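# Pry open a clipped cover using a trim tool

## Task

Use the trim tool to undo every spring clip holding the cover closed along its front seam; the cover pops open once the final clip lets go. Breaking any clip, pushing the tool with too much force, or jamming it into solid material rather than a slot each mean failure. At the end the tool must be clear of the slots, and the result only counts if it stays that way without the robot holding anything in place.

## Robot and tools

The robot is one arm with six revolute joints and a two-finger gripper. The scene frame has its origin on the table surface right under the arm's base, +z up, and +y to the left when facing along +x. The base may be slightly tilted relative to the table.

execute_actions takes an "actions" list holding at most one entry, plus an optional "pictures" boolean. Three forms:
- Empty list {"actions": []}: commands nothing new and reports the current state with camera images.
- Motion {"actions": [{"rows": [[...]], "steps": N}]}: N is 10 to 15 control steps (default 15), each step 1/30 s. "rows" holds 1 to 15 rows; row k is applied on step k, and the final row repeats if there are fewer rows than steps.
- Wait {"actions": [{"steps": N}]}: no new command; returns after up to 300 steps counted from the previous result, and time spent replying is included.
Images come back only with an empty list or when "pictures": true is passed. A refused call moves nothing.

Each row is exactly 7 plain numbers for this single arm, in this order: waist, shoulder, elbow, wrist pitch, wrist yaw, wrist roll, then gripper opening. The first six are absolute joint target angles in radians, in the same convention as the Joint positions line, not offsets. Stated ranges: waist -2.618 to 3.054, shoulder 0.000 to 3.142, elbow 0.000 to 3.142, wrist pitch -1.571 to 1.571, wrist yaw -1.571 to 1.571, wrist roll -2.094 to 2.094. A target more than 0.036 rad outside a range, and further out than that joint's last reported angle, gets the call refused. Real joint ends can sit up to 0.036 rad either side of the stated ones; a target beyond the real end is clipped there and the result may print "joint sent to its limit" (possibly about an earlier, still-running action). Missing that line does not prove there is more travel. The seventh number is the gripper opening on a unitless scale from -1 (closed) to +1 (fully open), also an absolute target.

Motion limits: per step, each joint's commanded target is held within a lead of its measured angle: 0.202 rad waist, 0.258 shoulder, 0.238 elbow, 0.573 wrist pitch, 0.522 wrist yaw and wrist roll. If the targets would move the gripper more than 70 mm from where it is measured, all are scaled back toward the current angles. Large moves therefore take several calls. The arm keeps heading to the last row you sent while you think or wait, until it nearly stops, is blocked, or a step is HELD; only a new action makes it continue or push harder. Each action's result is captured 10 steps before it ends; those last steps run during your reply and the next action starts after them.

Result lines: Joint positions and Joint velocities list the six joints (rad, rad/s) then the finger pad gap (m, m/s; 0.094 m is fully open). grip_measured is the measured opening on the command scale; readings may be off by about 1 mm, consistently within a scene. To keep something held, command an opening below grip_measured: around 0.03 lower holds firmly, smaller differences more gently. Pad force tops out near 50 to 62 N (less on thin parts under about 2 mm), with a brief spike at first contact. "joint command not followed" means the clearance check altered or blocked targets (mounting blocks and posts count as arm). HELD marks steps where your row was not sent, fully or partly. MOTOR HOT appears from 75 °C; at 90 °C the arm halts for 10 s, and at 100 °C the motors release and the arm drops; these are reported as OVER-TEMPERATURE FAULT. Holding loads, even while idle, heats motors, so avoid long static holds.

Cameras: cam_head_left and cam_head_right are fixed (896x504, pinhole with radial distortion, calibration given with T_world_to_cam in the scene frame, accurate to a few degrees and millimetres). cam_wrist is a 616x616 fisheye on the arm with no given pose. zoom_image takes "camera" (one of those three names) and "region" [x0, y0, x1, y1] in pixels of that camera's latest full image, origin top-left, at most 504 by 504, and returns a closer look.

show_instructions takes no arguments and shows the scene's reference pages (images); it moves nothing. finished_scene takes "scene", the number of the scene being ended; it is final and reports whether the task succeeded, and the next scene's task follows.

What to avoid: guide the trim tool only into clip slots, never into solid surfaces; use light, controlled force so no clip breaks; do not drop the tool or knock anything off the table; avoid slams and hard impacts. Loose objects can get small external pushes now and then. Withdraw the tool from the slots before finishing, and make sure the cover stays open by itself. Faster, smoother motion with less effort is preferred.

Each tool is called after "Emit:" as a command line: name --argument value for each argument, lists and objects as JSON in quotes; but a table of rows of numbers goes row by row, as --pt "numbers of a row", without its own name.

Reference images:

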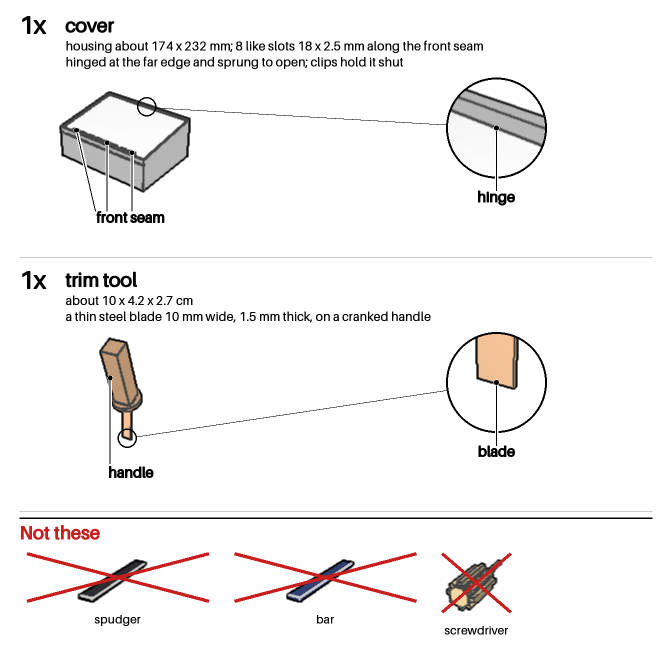

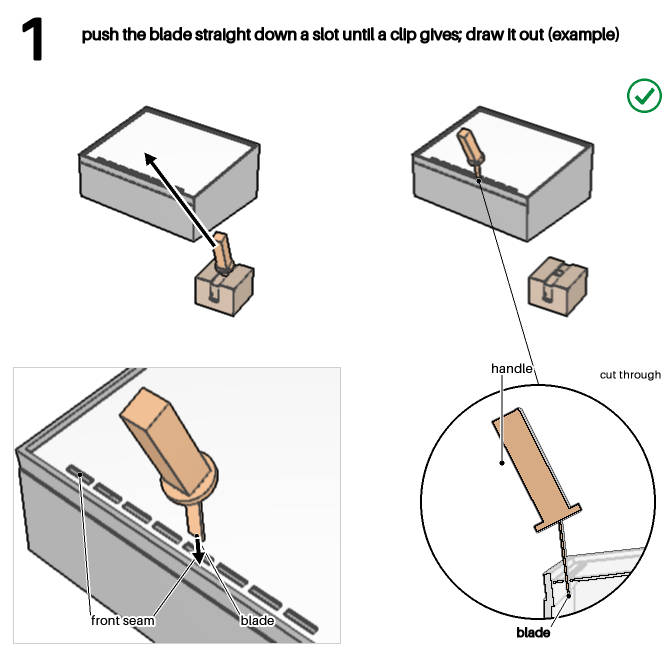

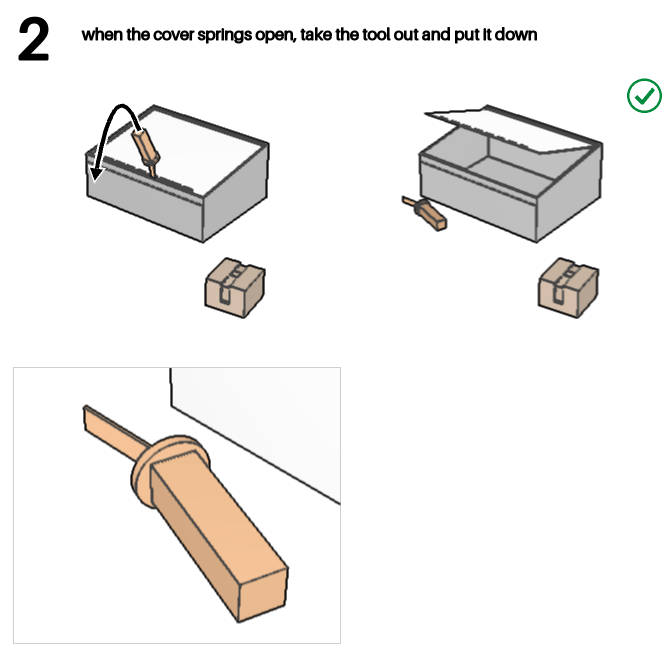

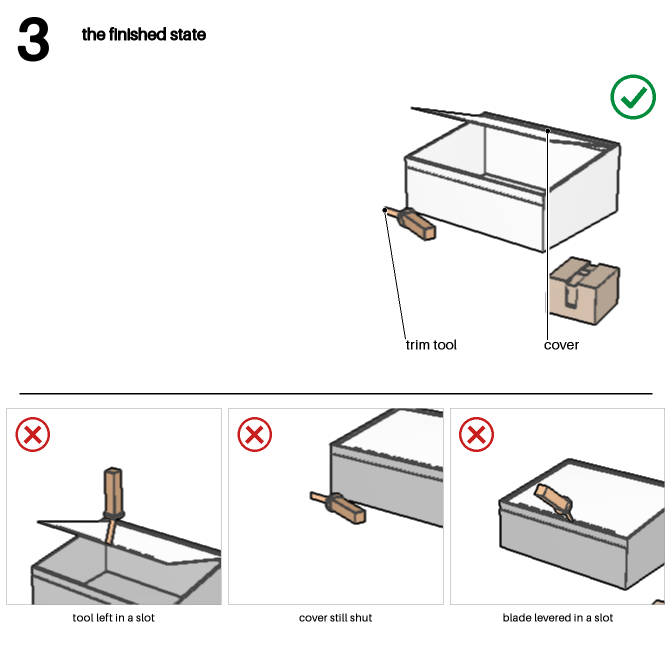

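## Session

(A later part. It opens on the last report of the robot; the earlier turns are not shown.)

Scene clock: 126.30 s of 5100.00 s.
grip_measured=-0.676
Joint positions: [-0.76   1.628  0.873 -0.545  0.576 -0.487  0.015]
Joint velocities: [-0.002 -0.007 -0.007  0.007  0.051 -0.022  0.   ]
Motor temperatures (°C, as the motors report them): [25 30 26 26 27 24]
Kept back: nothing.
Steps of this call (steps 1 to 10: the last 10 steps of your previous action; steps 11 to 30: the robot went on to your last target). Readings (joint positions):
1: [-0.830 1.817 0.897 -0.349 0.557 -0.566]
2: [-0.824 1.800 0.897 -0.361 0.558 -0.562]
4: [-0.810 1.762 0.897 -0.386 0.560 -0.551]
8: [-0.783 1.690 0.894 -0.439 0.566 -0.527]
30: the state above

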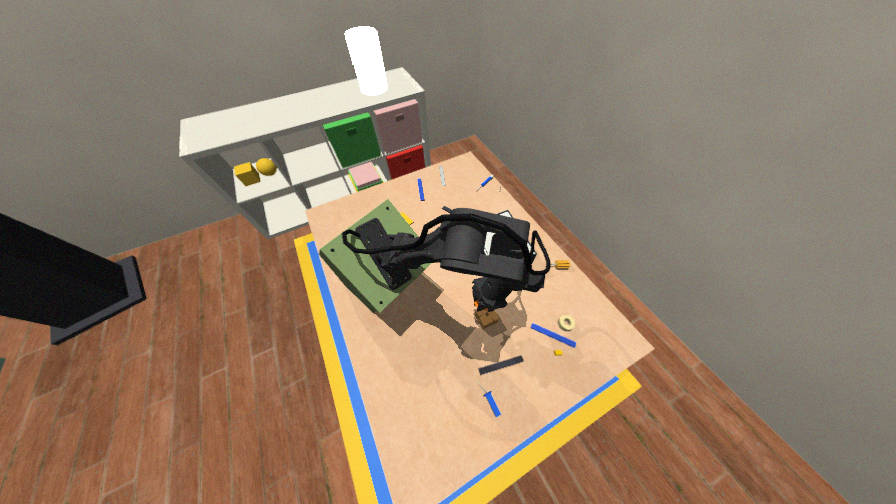

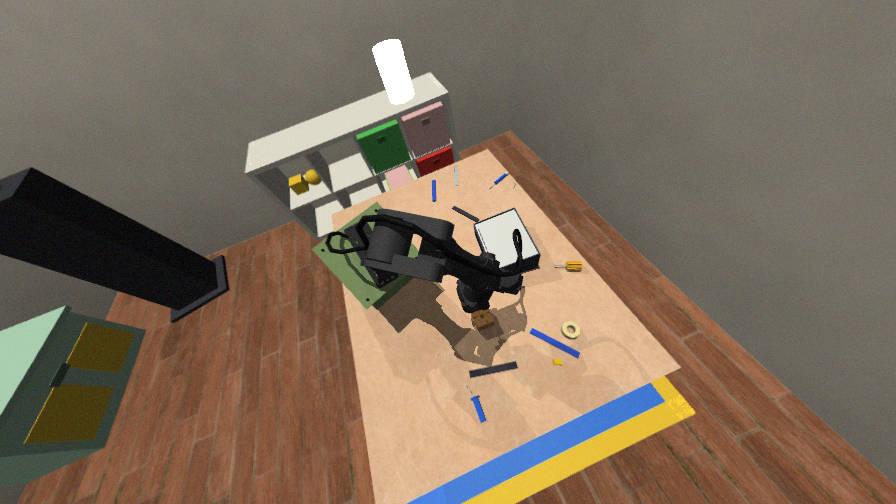

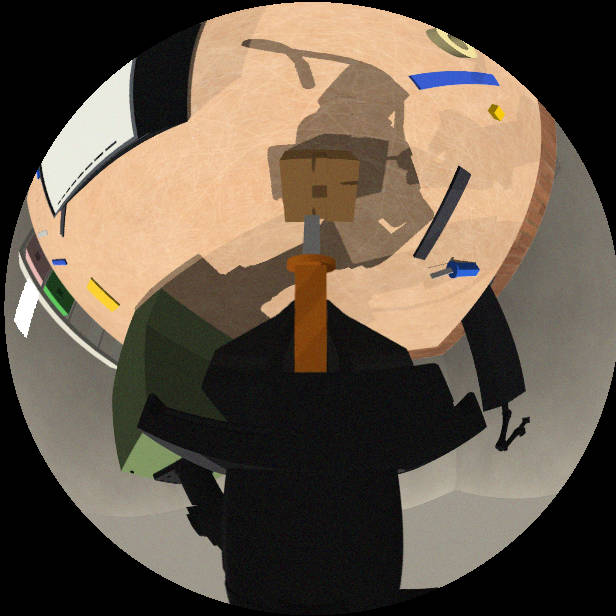

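Emit:
execute_actions --actions '[{"rows":[[-0.73,1.59,0.87,-0.61,0.585,-0.46,-0.715],[-0.71,1.555,0.88,-0.665,0.59,-0.44,-0.715],[-0.69,1.52,0.89,-0.72,0.595,-0.42,-0.715],[-0.67,1.485,0.90,-0.775,0.60,-0.40,-0.715],[-0.65,1.45,0.91,-0.83,0.605,-0.385,-0.715]],"steps":12}]'

Emit:
execute_actions --actions '[{"rows":[[-0.60,1.51,0.965,-0.857,0.605,-0.32,-0.715],[-0.55,1.575,1.02,-0.884,0.605,-0.26,-0.715],[-0.50,1.64,1.075,-0.911,0.605,-0.20,-0.715],[-0.45,1.705,1.13,-0.938,0.605,-0.135,-0.715],[-0.40,1.77,1.185,-0.965,0.605,-0.075,-0.715],[-0.35,1.835,1.24,-0.992,0.605,-0.01,-0.715],[-0.30,1.90,1.295,-1.02,0.605,0.05,-0.715],[-0.25,1.965,1.35,-1.047,0.606,0.115,-0.715],[-0.20,2.03,1.41,-1.074,0.608,0.18,-0.715],[-0.155,2.09,1.47,-1.095,0.61,0.245,-0.715]],"steps":15}]'

Emit:
execute_actions --actions '[{"steps":35}]' --pictures true

Scene clock: 131.57 s of 5100.00 s.
grip_measured=-0.676
Joint positions: [-0.752  1.616  0.873 -0.567  0.577 -0.477  0.015]
Joint velocities: [ 0.222 -0.344  0.002 -0.608 -0.022  0.271 -0.001]
Motor temperatures (°C, as the motors report them): [25 30 26 26 27 24]
Steps of this call (steps 1 to 15: the robot went on to your last target; steps 16 to 90: nothing new was sent; then 2.20 s passed at rest; steps 91 to 92: the first 2 steps of this action). Readings (joint positions):
91: [-0.758 1.625 0.873 -0.551 0.576 -0.484]
92: the state above

Scene clock: 132.07 s of 5100.00 s.
grip_measured=-0.676
Joint positions: [-0.519  1.637  1.072 -0.892  0.609 -0.26   0.015]
Joint velocities: [ 1.38   1.883  1.731 -0.403  0.081  1.179  0.   ]
Motor temperatures (°C, as the motors report them): [25 30 26 26 27 24]
Steps of this call (steps 1 to 10: the last 10 steps of your previous action; steps 11 to 15: the first 5 steps of this action). Readings (joint positions):
11: [-0.653 1.457 0.900 -0.800 0.596 -0.392]
12: [-0.636 1.479 0.923 -0.827 0.600 -0.369]
14: [-0.566 1.574 1.014 -0.875 0.608 -0.302]
15: the state above

Scene clock: 133.23 s of 5100.00 s.
grip_measured=-0.676
Joint positions: [-0.158  2.102  1.441 -1.082  0.601  0.235  0.015]
Joint velocities: [-0.002 -0.012  0.007  0.022  0.007  0.081 -0.001]
Motor temperatures (°C, as the motors report them): [25 30 26 26 27 24]
Kept back: nothing.
Steps of this call (steps 1 to 10: the last 10 steps of your previous action; steps 11 to 35: the robot went on to your last target). Readings (joint positions):
1: [-0.469 1.704 1.132 -0.906 0.610 -0.213]
2: [-0.417 1.772 1.193 -0.920 0.611 -0.164]
4: [-0.314 1.907 1.309 -0.953 0.612 -0.057]
8: [-0.154 2.090 1.441 -0.988 0.606 0.114]
35: the state above

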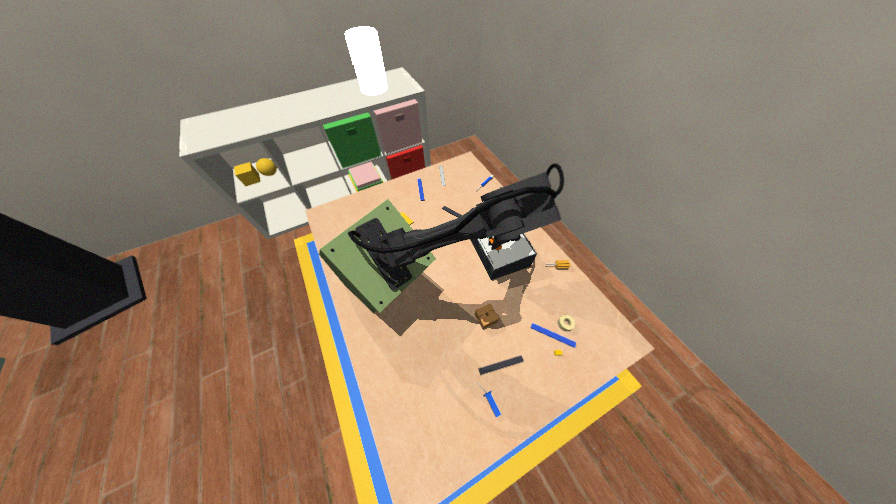

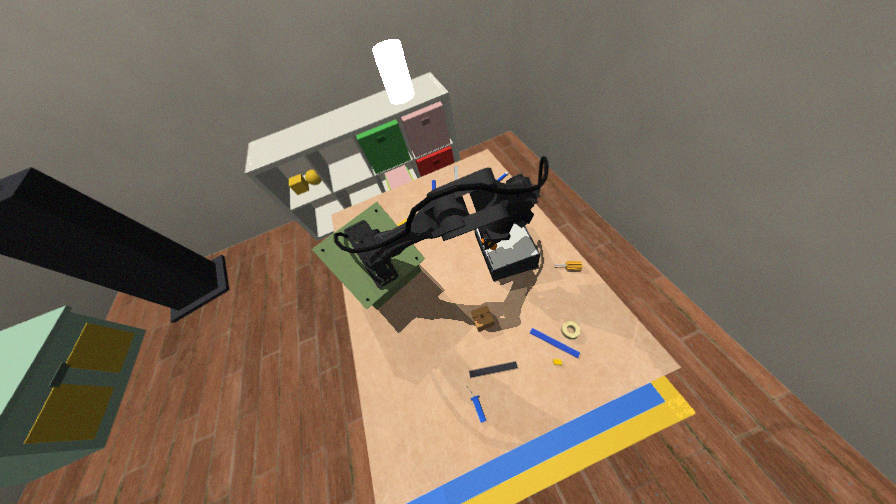

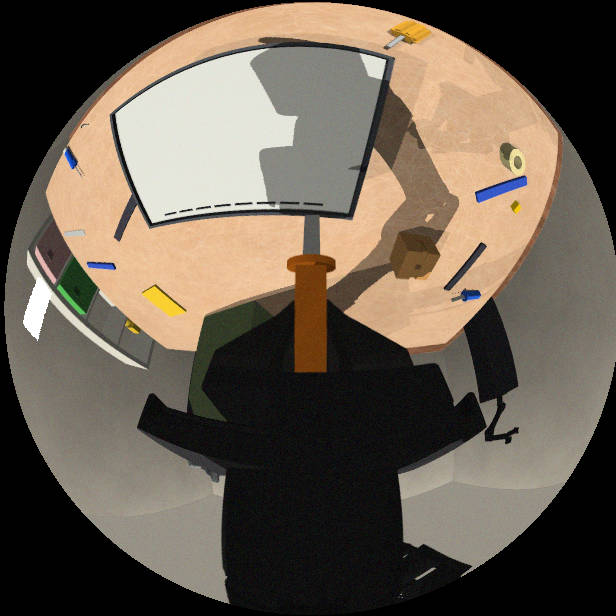

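Emit:
zoom_image --camera "cam_wrist" --region '[140, 170, 380, 270]'

Region (140, 170, 380, 270) of cam_wrist's 616x616 image, scaled by 2.100, with more detail than that image has; it fills the top 210 rows of this view, and the rest is white.

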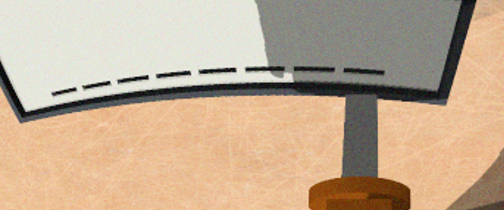

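Emit:
execute_actions --actions '[{"rows":[[-0.165,2.105,1.42,-1.07,0.61,0.225,-0.715],[-0.172,2.109,1.41,-1.052,0.611,0.217,-0.715],[-0.179,2.113,1.40,-1.034,0.612,0.208,-0.715],[-0.186,2.117,1.391,-1.015,0.613,0.2,-0.715],[-0.193,2.121,1.382,-0.997,0.614,0.191,-0.715],[-0.200,2.126,1.373,-0.978,0.615,0.183,-0.715],[-0.206,2.13,1.364,-0.96,0.615,0.175,-0.715]],"steps":12}]'

Emit:
execute_actions --actions '[{"steps":35}]' --pictures true

Scene clock: 145.07 s of 5100.00 s.
grip_measured=-0.676
Joint positions: [-0.158  2.102  1.441 -1.081  0.601  0.234  0.015]
Joint velocities: [-0.042 -0.002  0.002  0.037  0.051 -0.051 -0.   ]
Motor temperatures (°C, as the motors report them): [25 31 27 26 27 24]
Steps of this call (steps 1 to 15: the robot went on to your last target; steps 16 to 90: nothing new was sent; then 8.77 s passed at rest; steps 91 to 92: the first 2 steps of this action). Readings (joint positions):
91: [-0.158 2.102 1.441 -1.082 0.601 0.235]
92: the state above

Scene clock: 146.23 s of 5100.00 s.
grip_measured=-0.676
Joint positions: [-0.211  2.12   1.386 -0.978  0.606  0.185  0.015]
Joint velocities: [ 0.012 -0.002 -0.007  0.007 -0.007  0.037  0.   ]
Motor temperatures (°C, as the motors report them): [25 31 27 26 27 24]
Kept back: nothing.
Steps of this call (steps 1 to 10: the last 10 steps of your previous action; steps 11 to 30: the robot went on to your last target; steps 31 to 35: nothing new was sent). Readings (joint positions):
1: [-0.161 2.102 1.439 -1.075 0.601 0.231]
2: [-0.165 2.102 1.434 -1.066 0.602 0.227]
4: [-0.178 2.102 1.417 -1.042 0.602 0.216]
8: [-0.207 2.114 1.390 -1.006 0.605 0.198]
35: the state above
The arm was judged still, so your last target was given up. Only a new action makes it travel on or press farther. Fingers that are still opening or closing keep moving.

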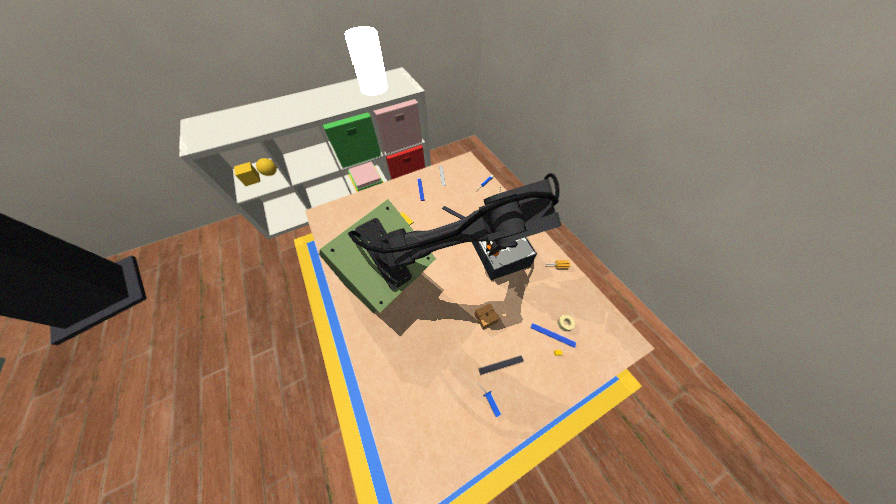

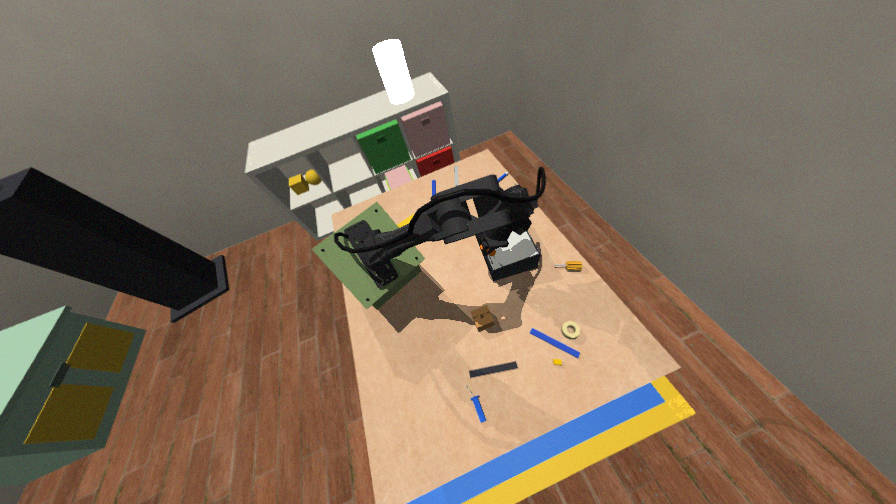

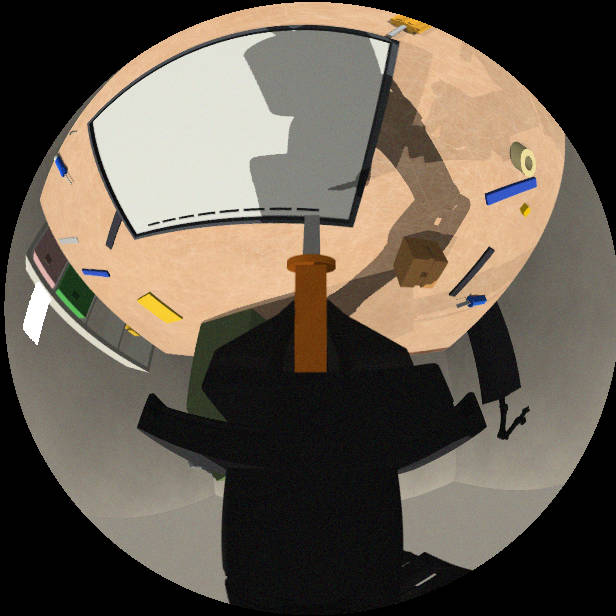

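Emit:
zoom_image --camera "cam_wrist" --region '[230, 170, 390, 270]'

Region (230, 170, 390, 270) of cam_wrist's 616x616 image, scaled by 3.150, with more detail than that image has; it fills the top 315 rows of this view, and the rest is white.

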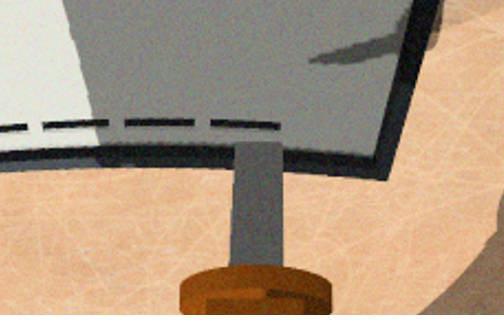

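Emit:
execute_actions --actions '[{"rows":[[-0.209,2.132,1.357,-0.95,0.615,0.172,-0.715],[-0.212,2.134,1.351,-0.94,0.616,0.168,-0.715],[-0.215,2.136,1.344,-0.93,0.616,0.165,-0.715],[-0.218,2.138,1.338,-0.92,0.617,0.162,-0.715],[-0.220,2.139,1.332,-0.91,0.617,0.158,-0.715],[-0.223,2.141,1.326,-0.90,0.618,0.155,-0.715],[-0.225,2.142,1.3195,-0.89,0.618,0.152,-0.715]],"steps":12}]'

Emit:
execute_actions --actions '[{"steps":35}]' --pictures true

Emit:
zoom_image --camera "cam_wrist" --region '[230, 170, 390, 270]'

Scene clock: 148.60 s of 5100.00 s.
grip_measured=-0.676
Joint positions: [-0.211  2.12   1.386 -0.974  0.606  0.183  0.015]
Joint velocities: [-0.002  0.012  0.007  0.125 -0.007 -0.007  0.001]
Motor temperatures (°C, as the motors report them): [25 31 27 26 27 24]
Steps of this call (steps 1 to 69: nothing new was sent; steps 70 to 71: the first 2 steps of this action). Readings (joint positions):
70: [-0.211 2.120 1.386 -0.977 0.606 0.184]
71: the state above

Scene clock: 149.77 s of 5100.00 s.
grip_measured=-0.676
Joint positions: [-0.223  2.129  1.343 -0.907  0.608  0.162  0.015]
Joint velocities: [ 0.002 -0.017  0.007 -0.007 -0.066 -0.022 -0.   ]
Motor temperatures (°C, as the motors report them): [25 30 27 26 27 24]
Kept back: nothing.
Steps of this call (steps 1 to 10: the last 10 steps of your previous action; steps 11 to 30: the robot went on to your last target; steps 31 to 35: nothing new was sent). Readings (joint positions):
1: [-0.211 2.120 1.383 -0.968 0.606 0.181]
2: [-0.211 2.120 1.379 -0.960 0.607 0.180]
4: [-0.212 2.120 1.365 -0.945 0.607 0.175]
8: [-0.221 2.124 1.345 -0.925 0.607 0.167]
35: the state above
The arm was judged still, so your last target was given up. Only a new action makes it travel on or press farther. Fingers that are still opening or closing keep moving.

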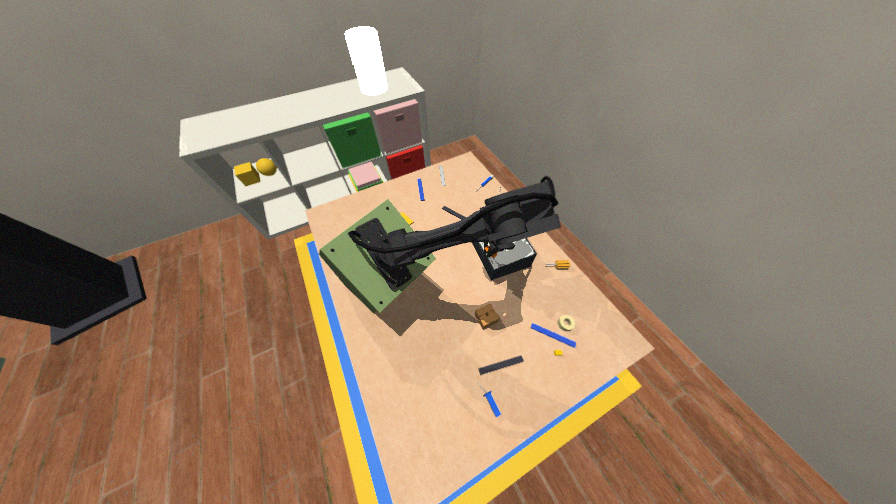

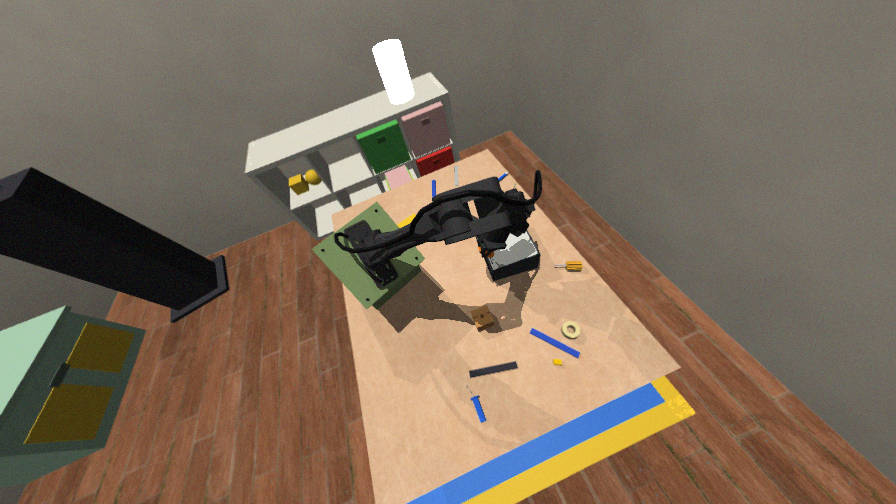

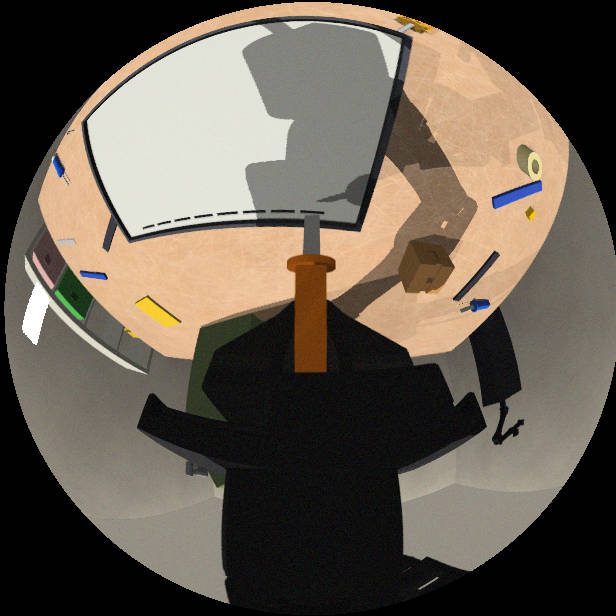

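Region (230, 170, 390, 270) of cam_wrist's 616x616 image, scaled by 3.150, with more detail than that image has; it fills the top 315 rows of this view, and the rest is white.

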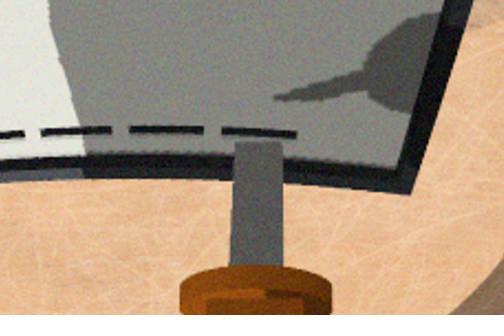

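Emit:
execute_actions --actions '[]'

Emit:
zoom_image --camera "cam_wrist" --region '[230, 170, 390, 270]'

Scene clock: 152.67 s of 5100.00 s.
grip_measured=-0.676
Joint positions: [-0.223  2.129  1.343 -0.907  0.608  0.162  0.015]
Joint velocities: [ 0.002  0.012  0.002  0.066 -0.022 -0.022 -0.001]
Motor temperatures (°C, as the motors report them): [25 30 26 26 27 24]
Kept back: nothing.
Steps of this call (steps 1 to 87: nothing new was sent). Readings (joint positions):
1: [-0.223 2.129 1.343 -0.907 0.608 0.162]
2: [-0.223 2.129 1.343 -0.907 0.608 0.162]
4: [-0.223 2.129 1.343 -0.907 0.608 0.162]
8: [-0.223 2.129 1.343 -0.907 0.608 0.162]
87: the state above

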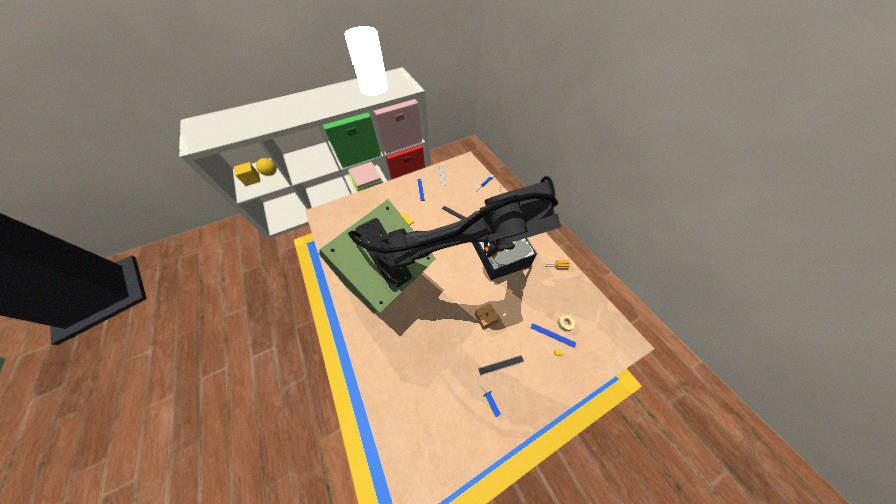

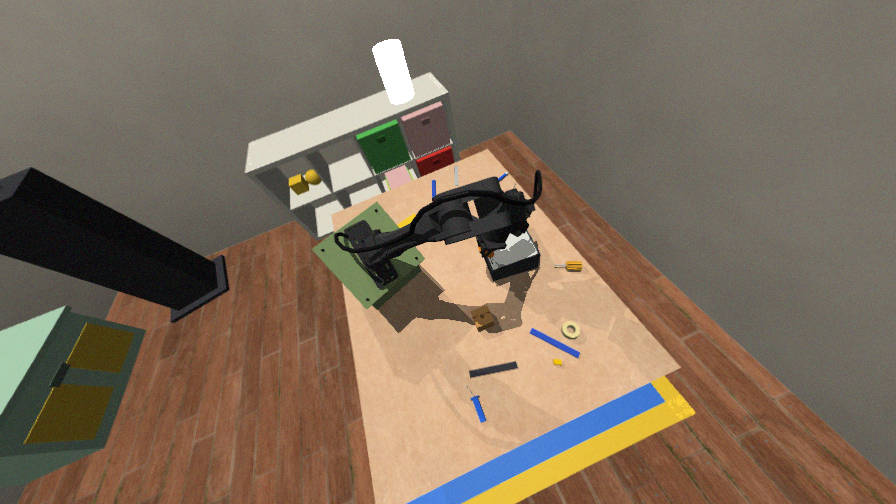

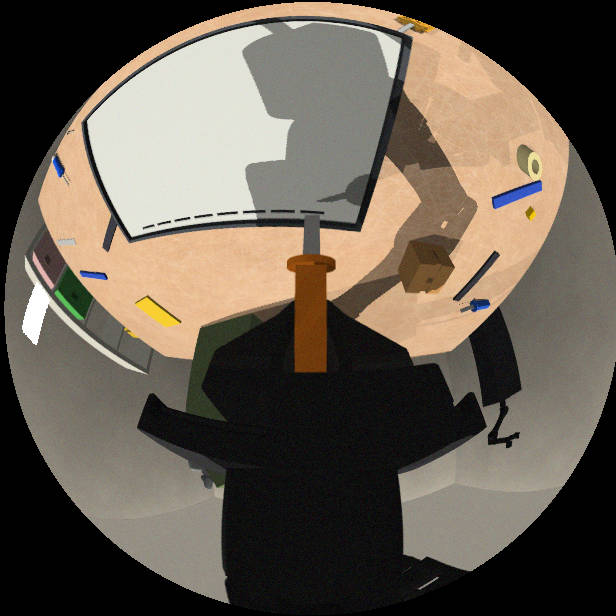

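Region (230, 170, 390, 270) of cam_wrist's 616x616 image, scaled by 3.150, with more detail than that image has; it fills the top 315 rows of this view, and the rest is white.

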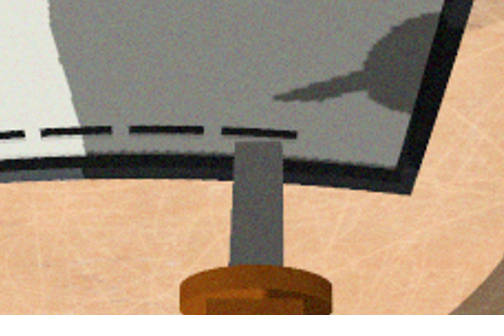

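Emit:
execute_actions --actions '[{"rows": [[-0.230,2.147,1.3175,-0.88,0.619,0.146,-0.715],[-0.2345,2.151,1.3155,-0.871,0.6195,0.141,-0.715],[-0.2387,2.1549,1.3137,-0.862,0.620,0.1355,-0.715]], "steps": 15}]' --pictures true

Emit:
zoom_image --camera "cam_wrist" --region '[230, 170, 390, 270]'

Scene clock: 153.77 s of 5100.00 s.
grip_measured=-0.676
Joint positions: [-0.23   2.133  1.343 -0.891  0.609  0.152  0.015]
Joint velocities: [-0.081  0.056  0.012  0.051 -0.022 -0.11  -0.001]
Motor temperatures (°C, as the motors report them): [26 30 26 26 27 24]
Steps of this call (steps 1 to 28: nothing new was sent; steps 29 to 33: the first 5 steps of this action). Readings (joint positions):
29: [-0.223 2.129 1.343 -0.906 0.608 0.160]
30: [-0.224 2.129 1.343 -0.904 0.608 0.159]
32: [-0.228 2.131 1.343 -0.895 0.608 0.154]
33: the state above

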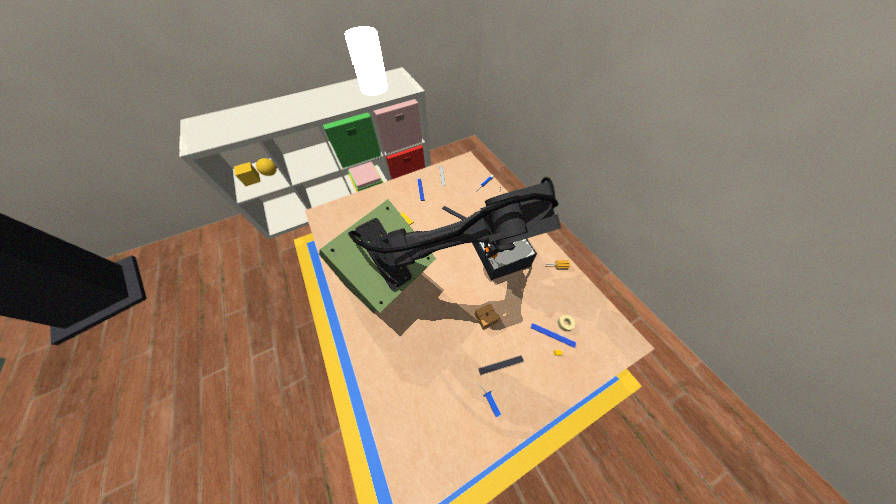

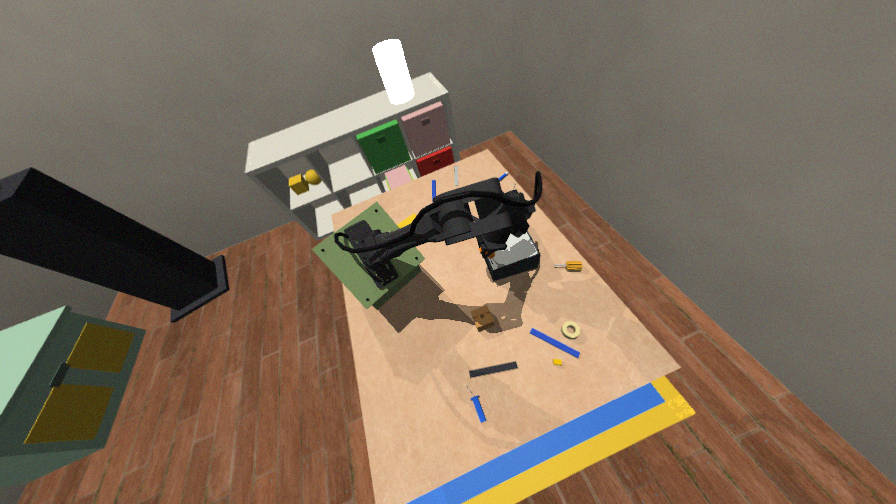

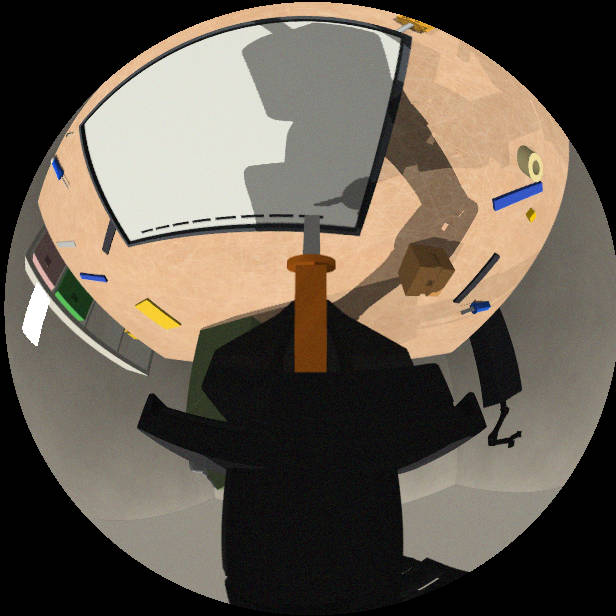

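Region (230, 170, 390, 270) of cam_wrist's 616x616 image, scaled by 3.150, with more detail than that image has; it fills the top 315 rows of this view, and the rest is white.

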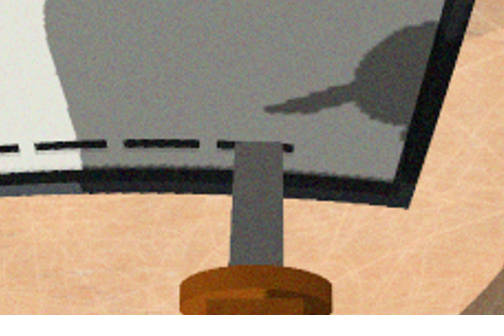

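Emit:
execute_actions --actions '[]'

Emit:
zoom_image --camera "cam_wrist" --region '[230, 170, 390, 270]'

Scene clock: 154.10 s of 5100.00 s.
grip_measured=-0.676
Joint positions: [-0.237  2.14   1.343 -0.881  0.609  0.146  0.015]
Joint velocities: [-0.002  0.007 -0.007  0.037  0.022 -0.037 -0.   ]
Motor temperatures (°C, as the motors report them): [26 30 26 26 27 24]
Kept back: nothing.
Steps of this call (steps 1 to 10: the last 10 steps of your previous action). Readings (joint positions):
1: [-0.233 2.136 1.343 -0.889 0.609 0.151]
2: [-0.235 2.137 1.343 -0.887 0.609 0.149]
4: [-0.237 2.140 1.343 -0.884 0.609 0.148]
8: [-0.237 2.140 1.343 -0.881 0.609 0.146]
10: the state above

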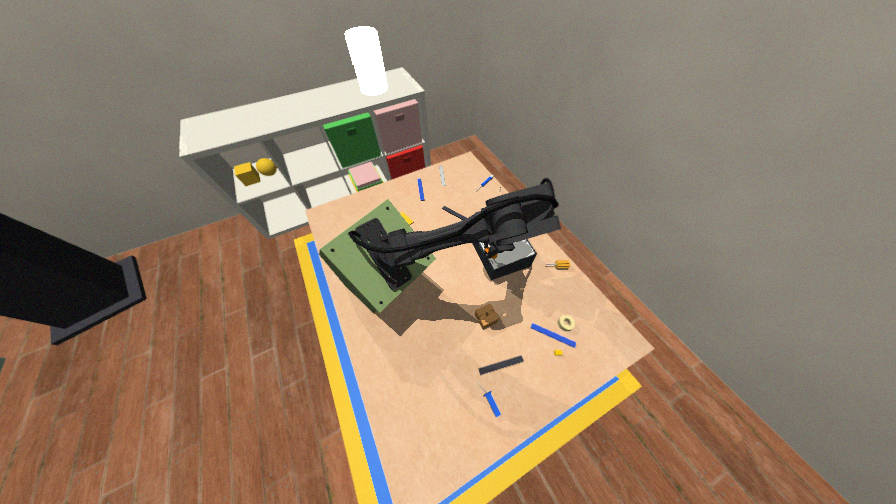

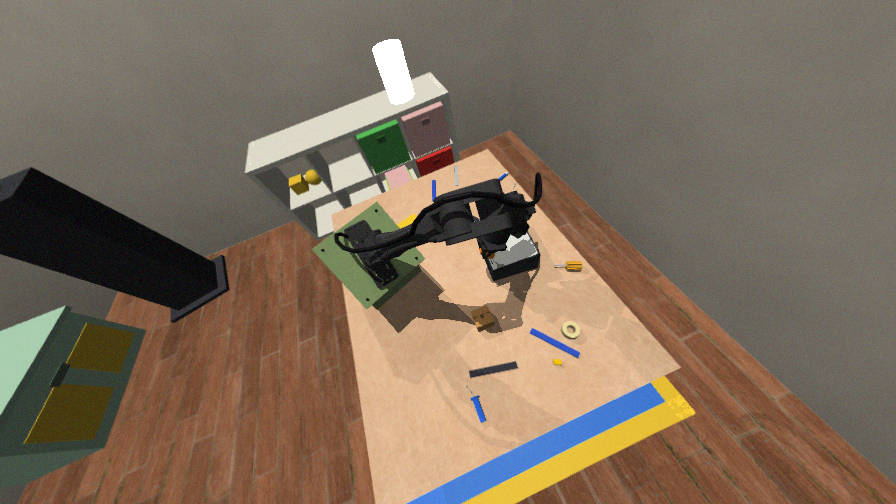

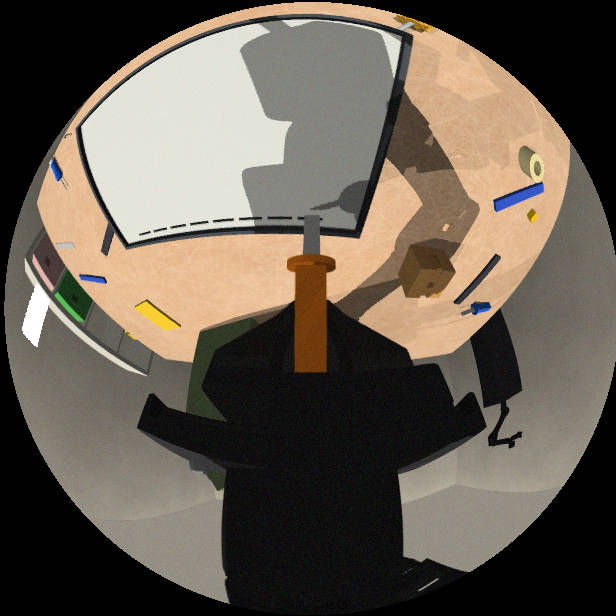

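Region (230, 170, 390, 270) of cam_wrist's 616x616 image, scaled by 3.150, with more detail than that image has; it fills the top 315 rows of this view, and the rest is white.

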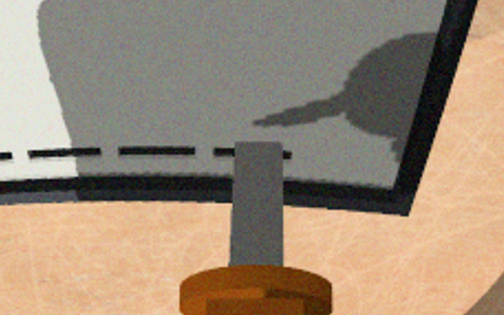

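Emit:
execute_actions --actions '[{"rows": [[-0.2387,2.1549,1.303,-0.864,0.620,0.1355,-0.715],[-0.2387,2.1549,1.303,-0.864,0.620,0.1355,-0.715],[-0.2387,2.1549,1.303,-0.864,0.620,0.1355,-0.715],[-0.2387,2.1549,1.311,-0.864,0.620,0.1355,-0.715]], "steps": 12}]'

Emit:
execute_actions --actions '[{"steps": 12}]' --pictures true

Emit:
zoom_image --camera "cam_wrist" --region '[230, 170, 390, 270]'

Scene clock: 156.47 s of 5100.00 s.
grip_measured=-0.676
Joint positions: [-0.237  2.14   1.339 -0.878  0.61   0.145  0.015]
Joint velocities: [-0.012 -0.022 -0.1    0.022 -0.081 -0.007  0.002]
Motor temperatures (°C, as the motors report them): [26 30 26 26 27 24]
Steps of this call (steps 1 to 30: the robot went on to your last target; steps 31 to 69: nothing new was sent; steps 70 to 71: the first 2 steps of this action). Readings (joint positions):
70: [-0.237 2.140 1.341 -0.878 0.610 0.145]
71: the state above

Scene clock: 156.87 s of 5100.00 s.
grip_measured=-0.676
Joint positions: [-0.237  2.14   1.332 -0.878  0.61   0.145  0.015]
Joint velocities: [ 0.002 -0.017 -0.017 -0.007 -0.022 -0.051  0.   ]
Motor temperatures (°C, as the motors report them): [26 30 26 26 27 24]
Kept back: nothing.
Steps of this call (steps 1 to 10: the last 10 steps of your previous action; steps 11 to 12: the robot went on to your last target). Readings (joint positions):
1: [-0.237 2.140 1.335 -0.878 0.610 0.145]
2: [-0.237 2.140 1.333 -0.878 0.610 0.145]
4: [-0.237 2.140 1.332 -0.878 0.610 0.145]
8: [-0.237 2.140 1.332 -0.878 0.610 0.145]
12: the state above

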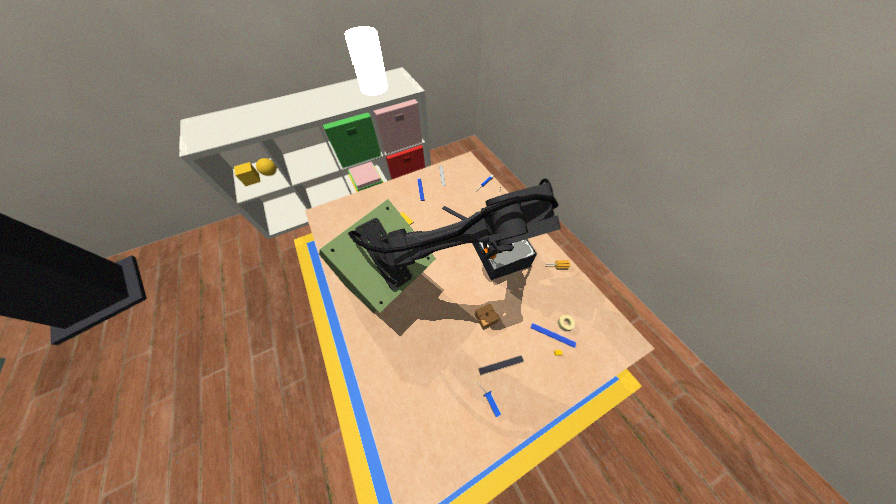

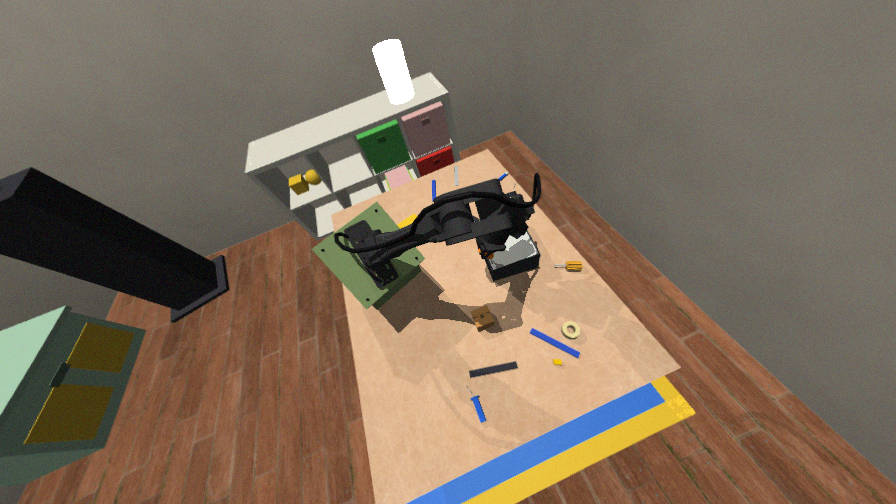

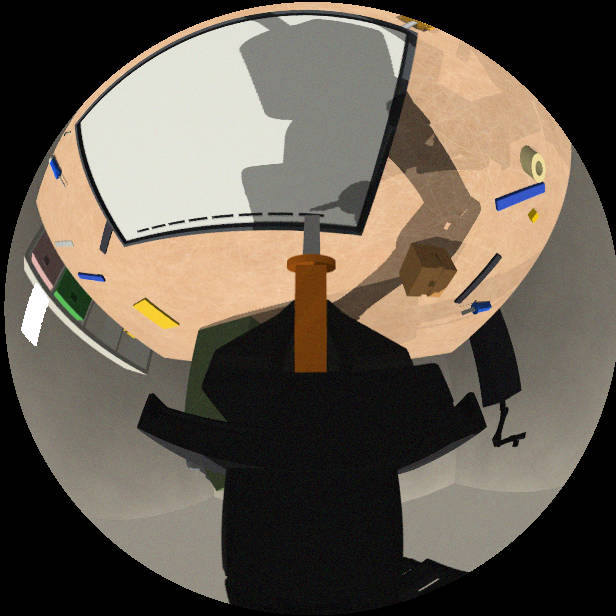

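Region (230, 170, 390, 270) of cam_wrist's 616x616 image, scaled by 3.150, with more detail than that image has; it fills the top 315 rows of this view, and the rest is white.

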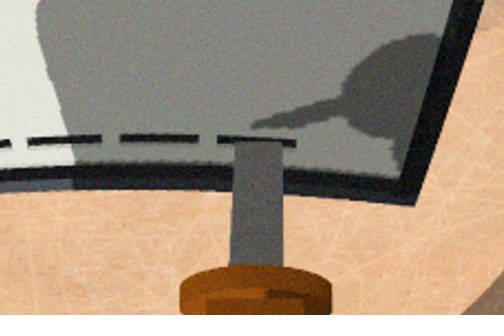

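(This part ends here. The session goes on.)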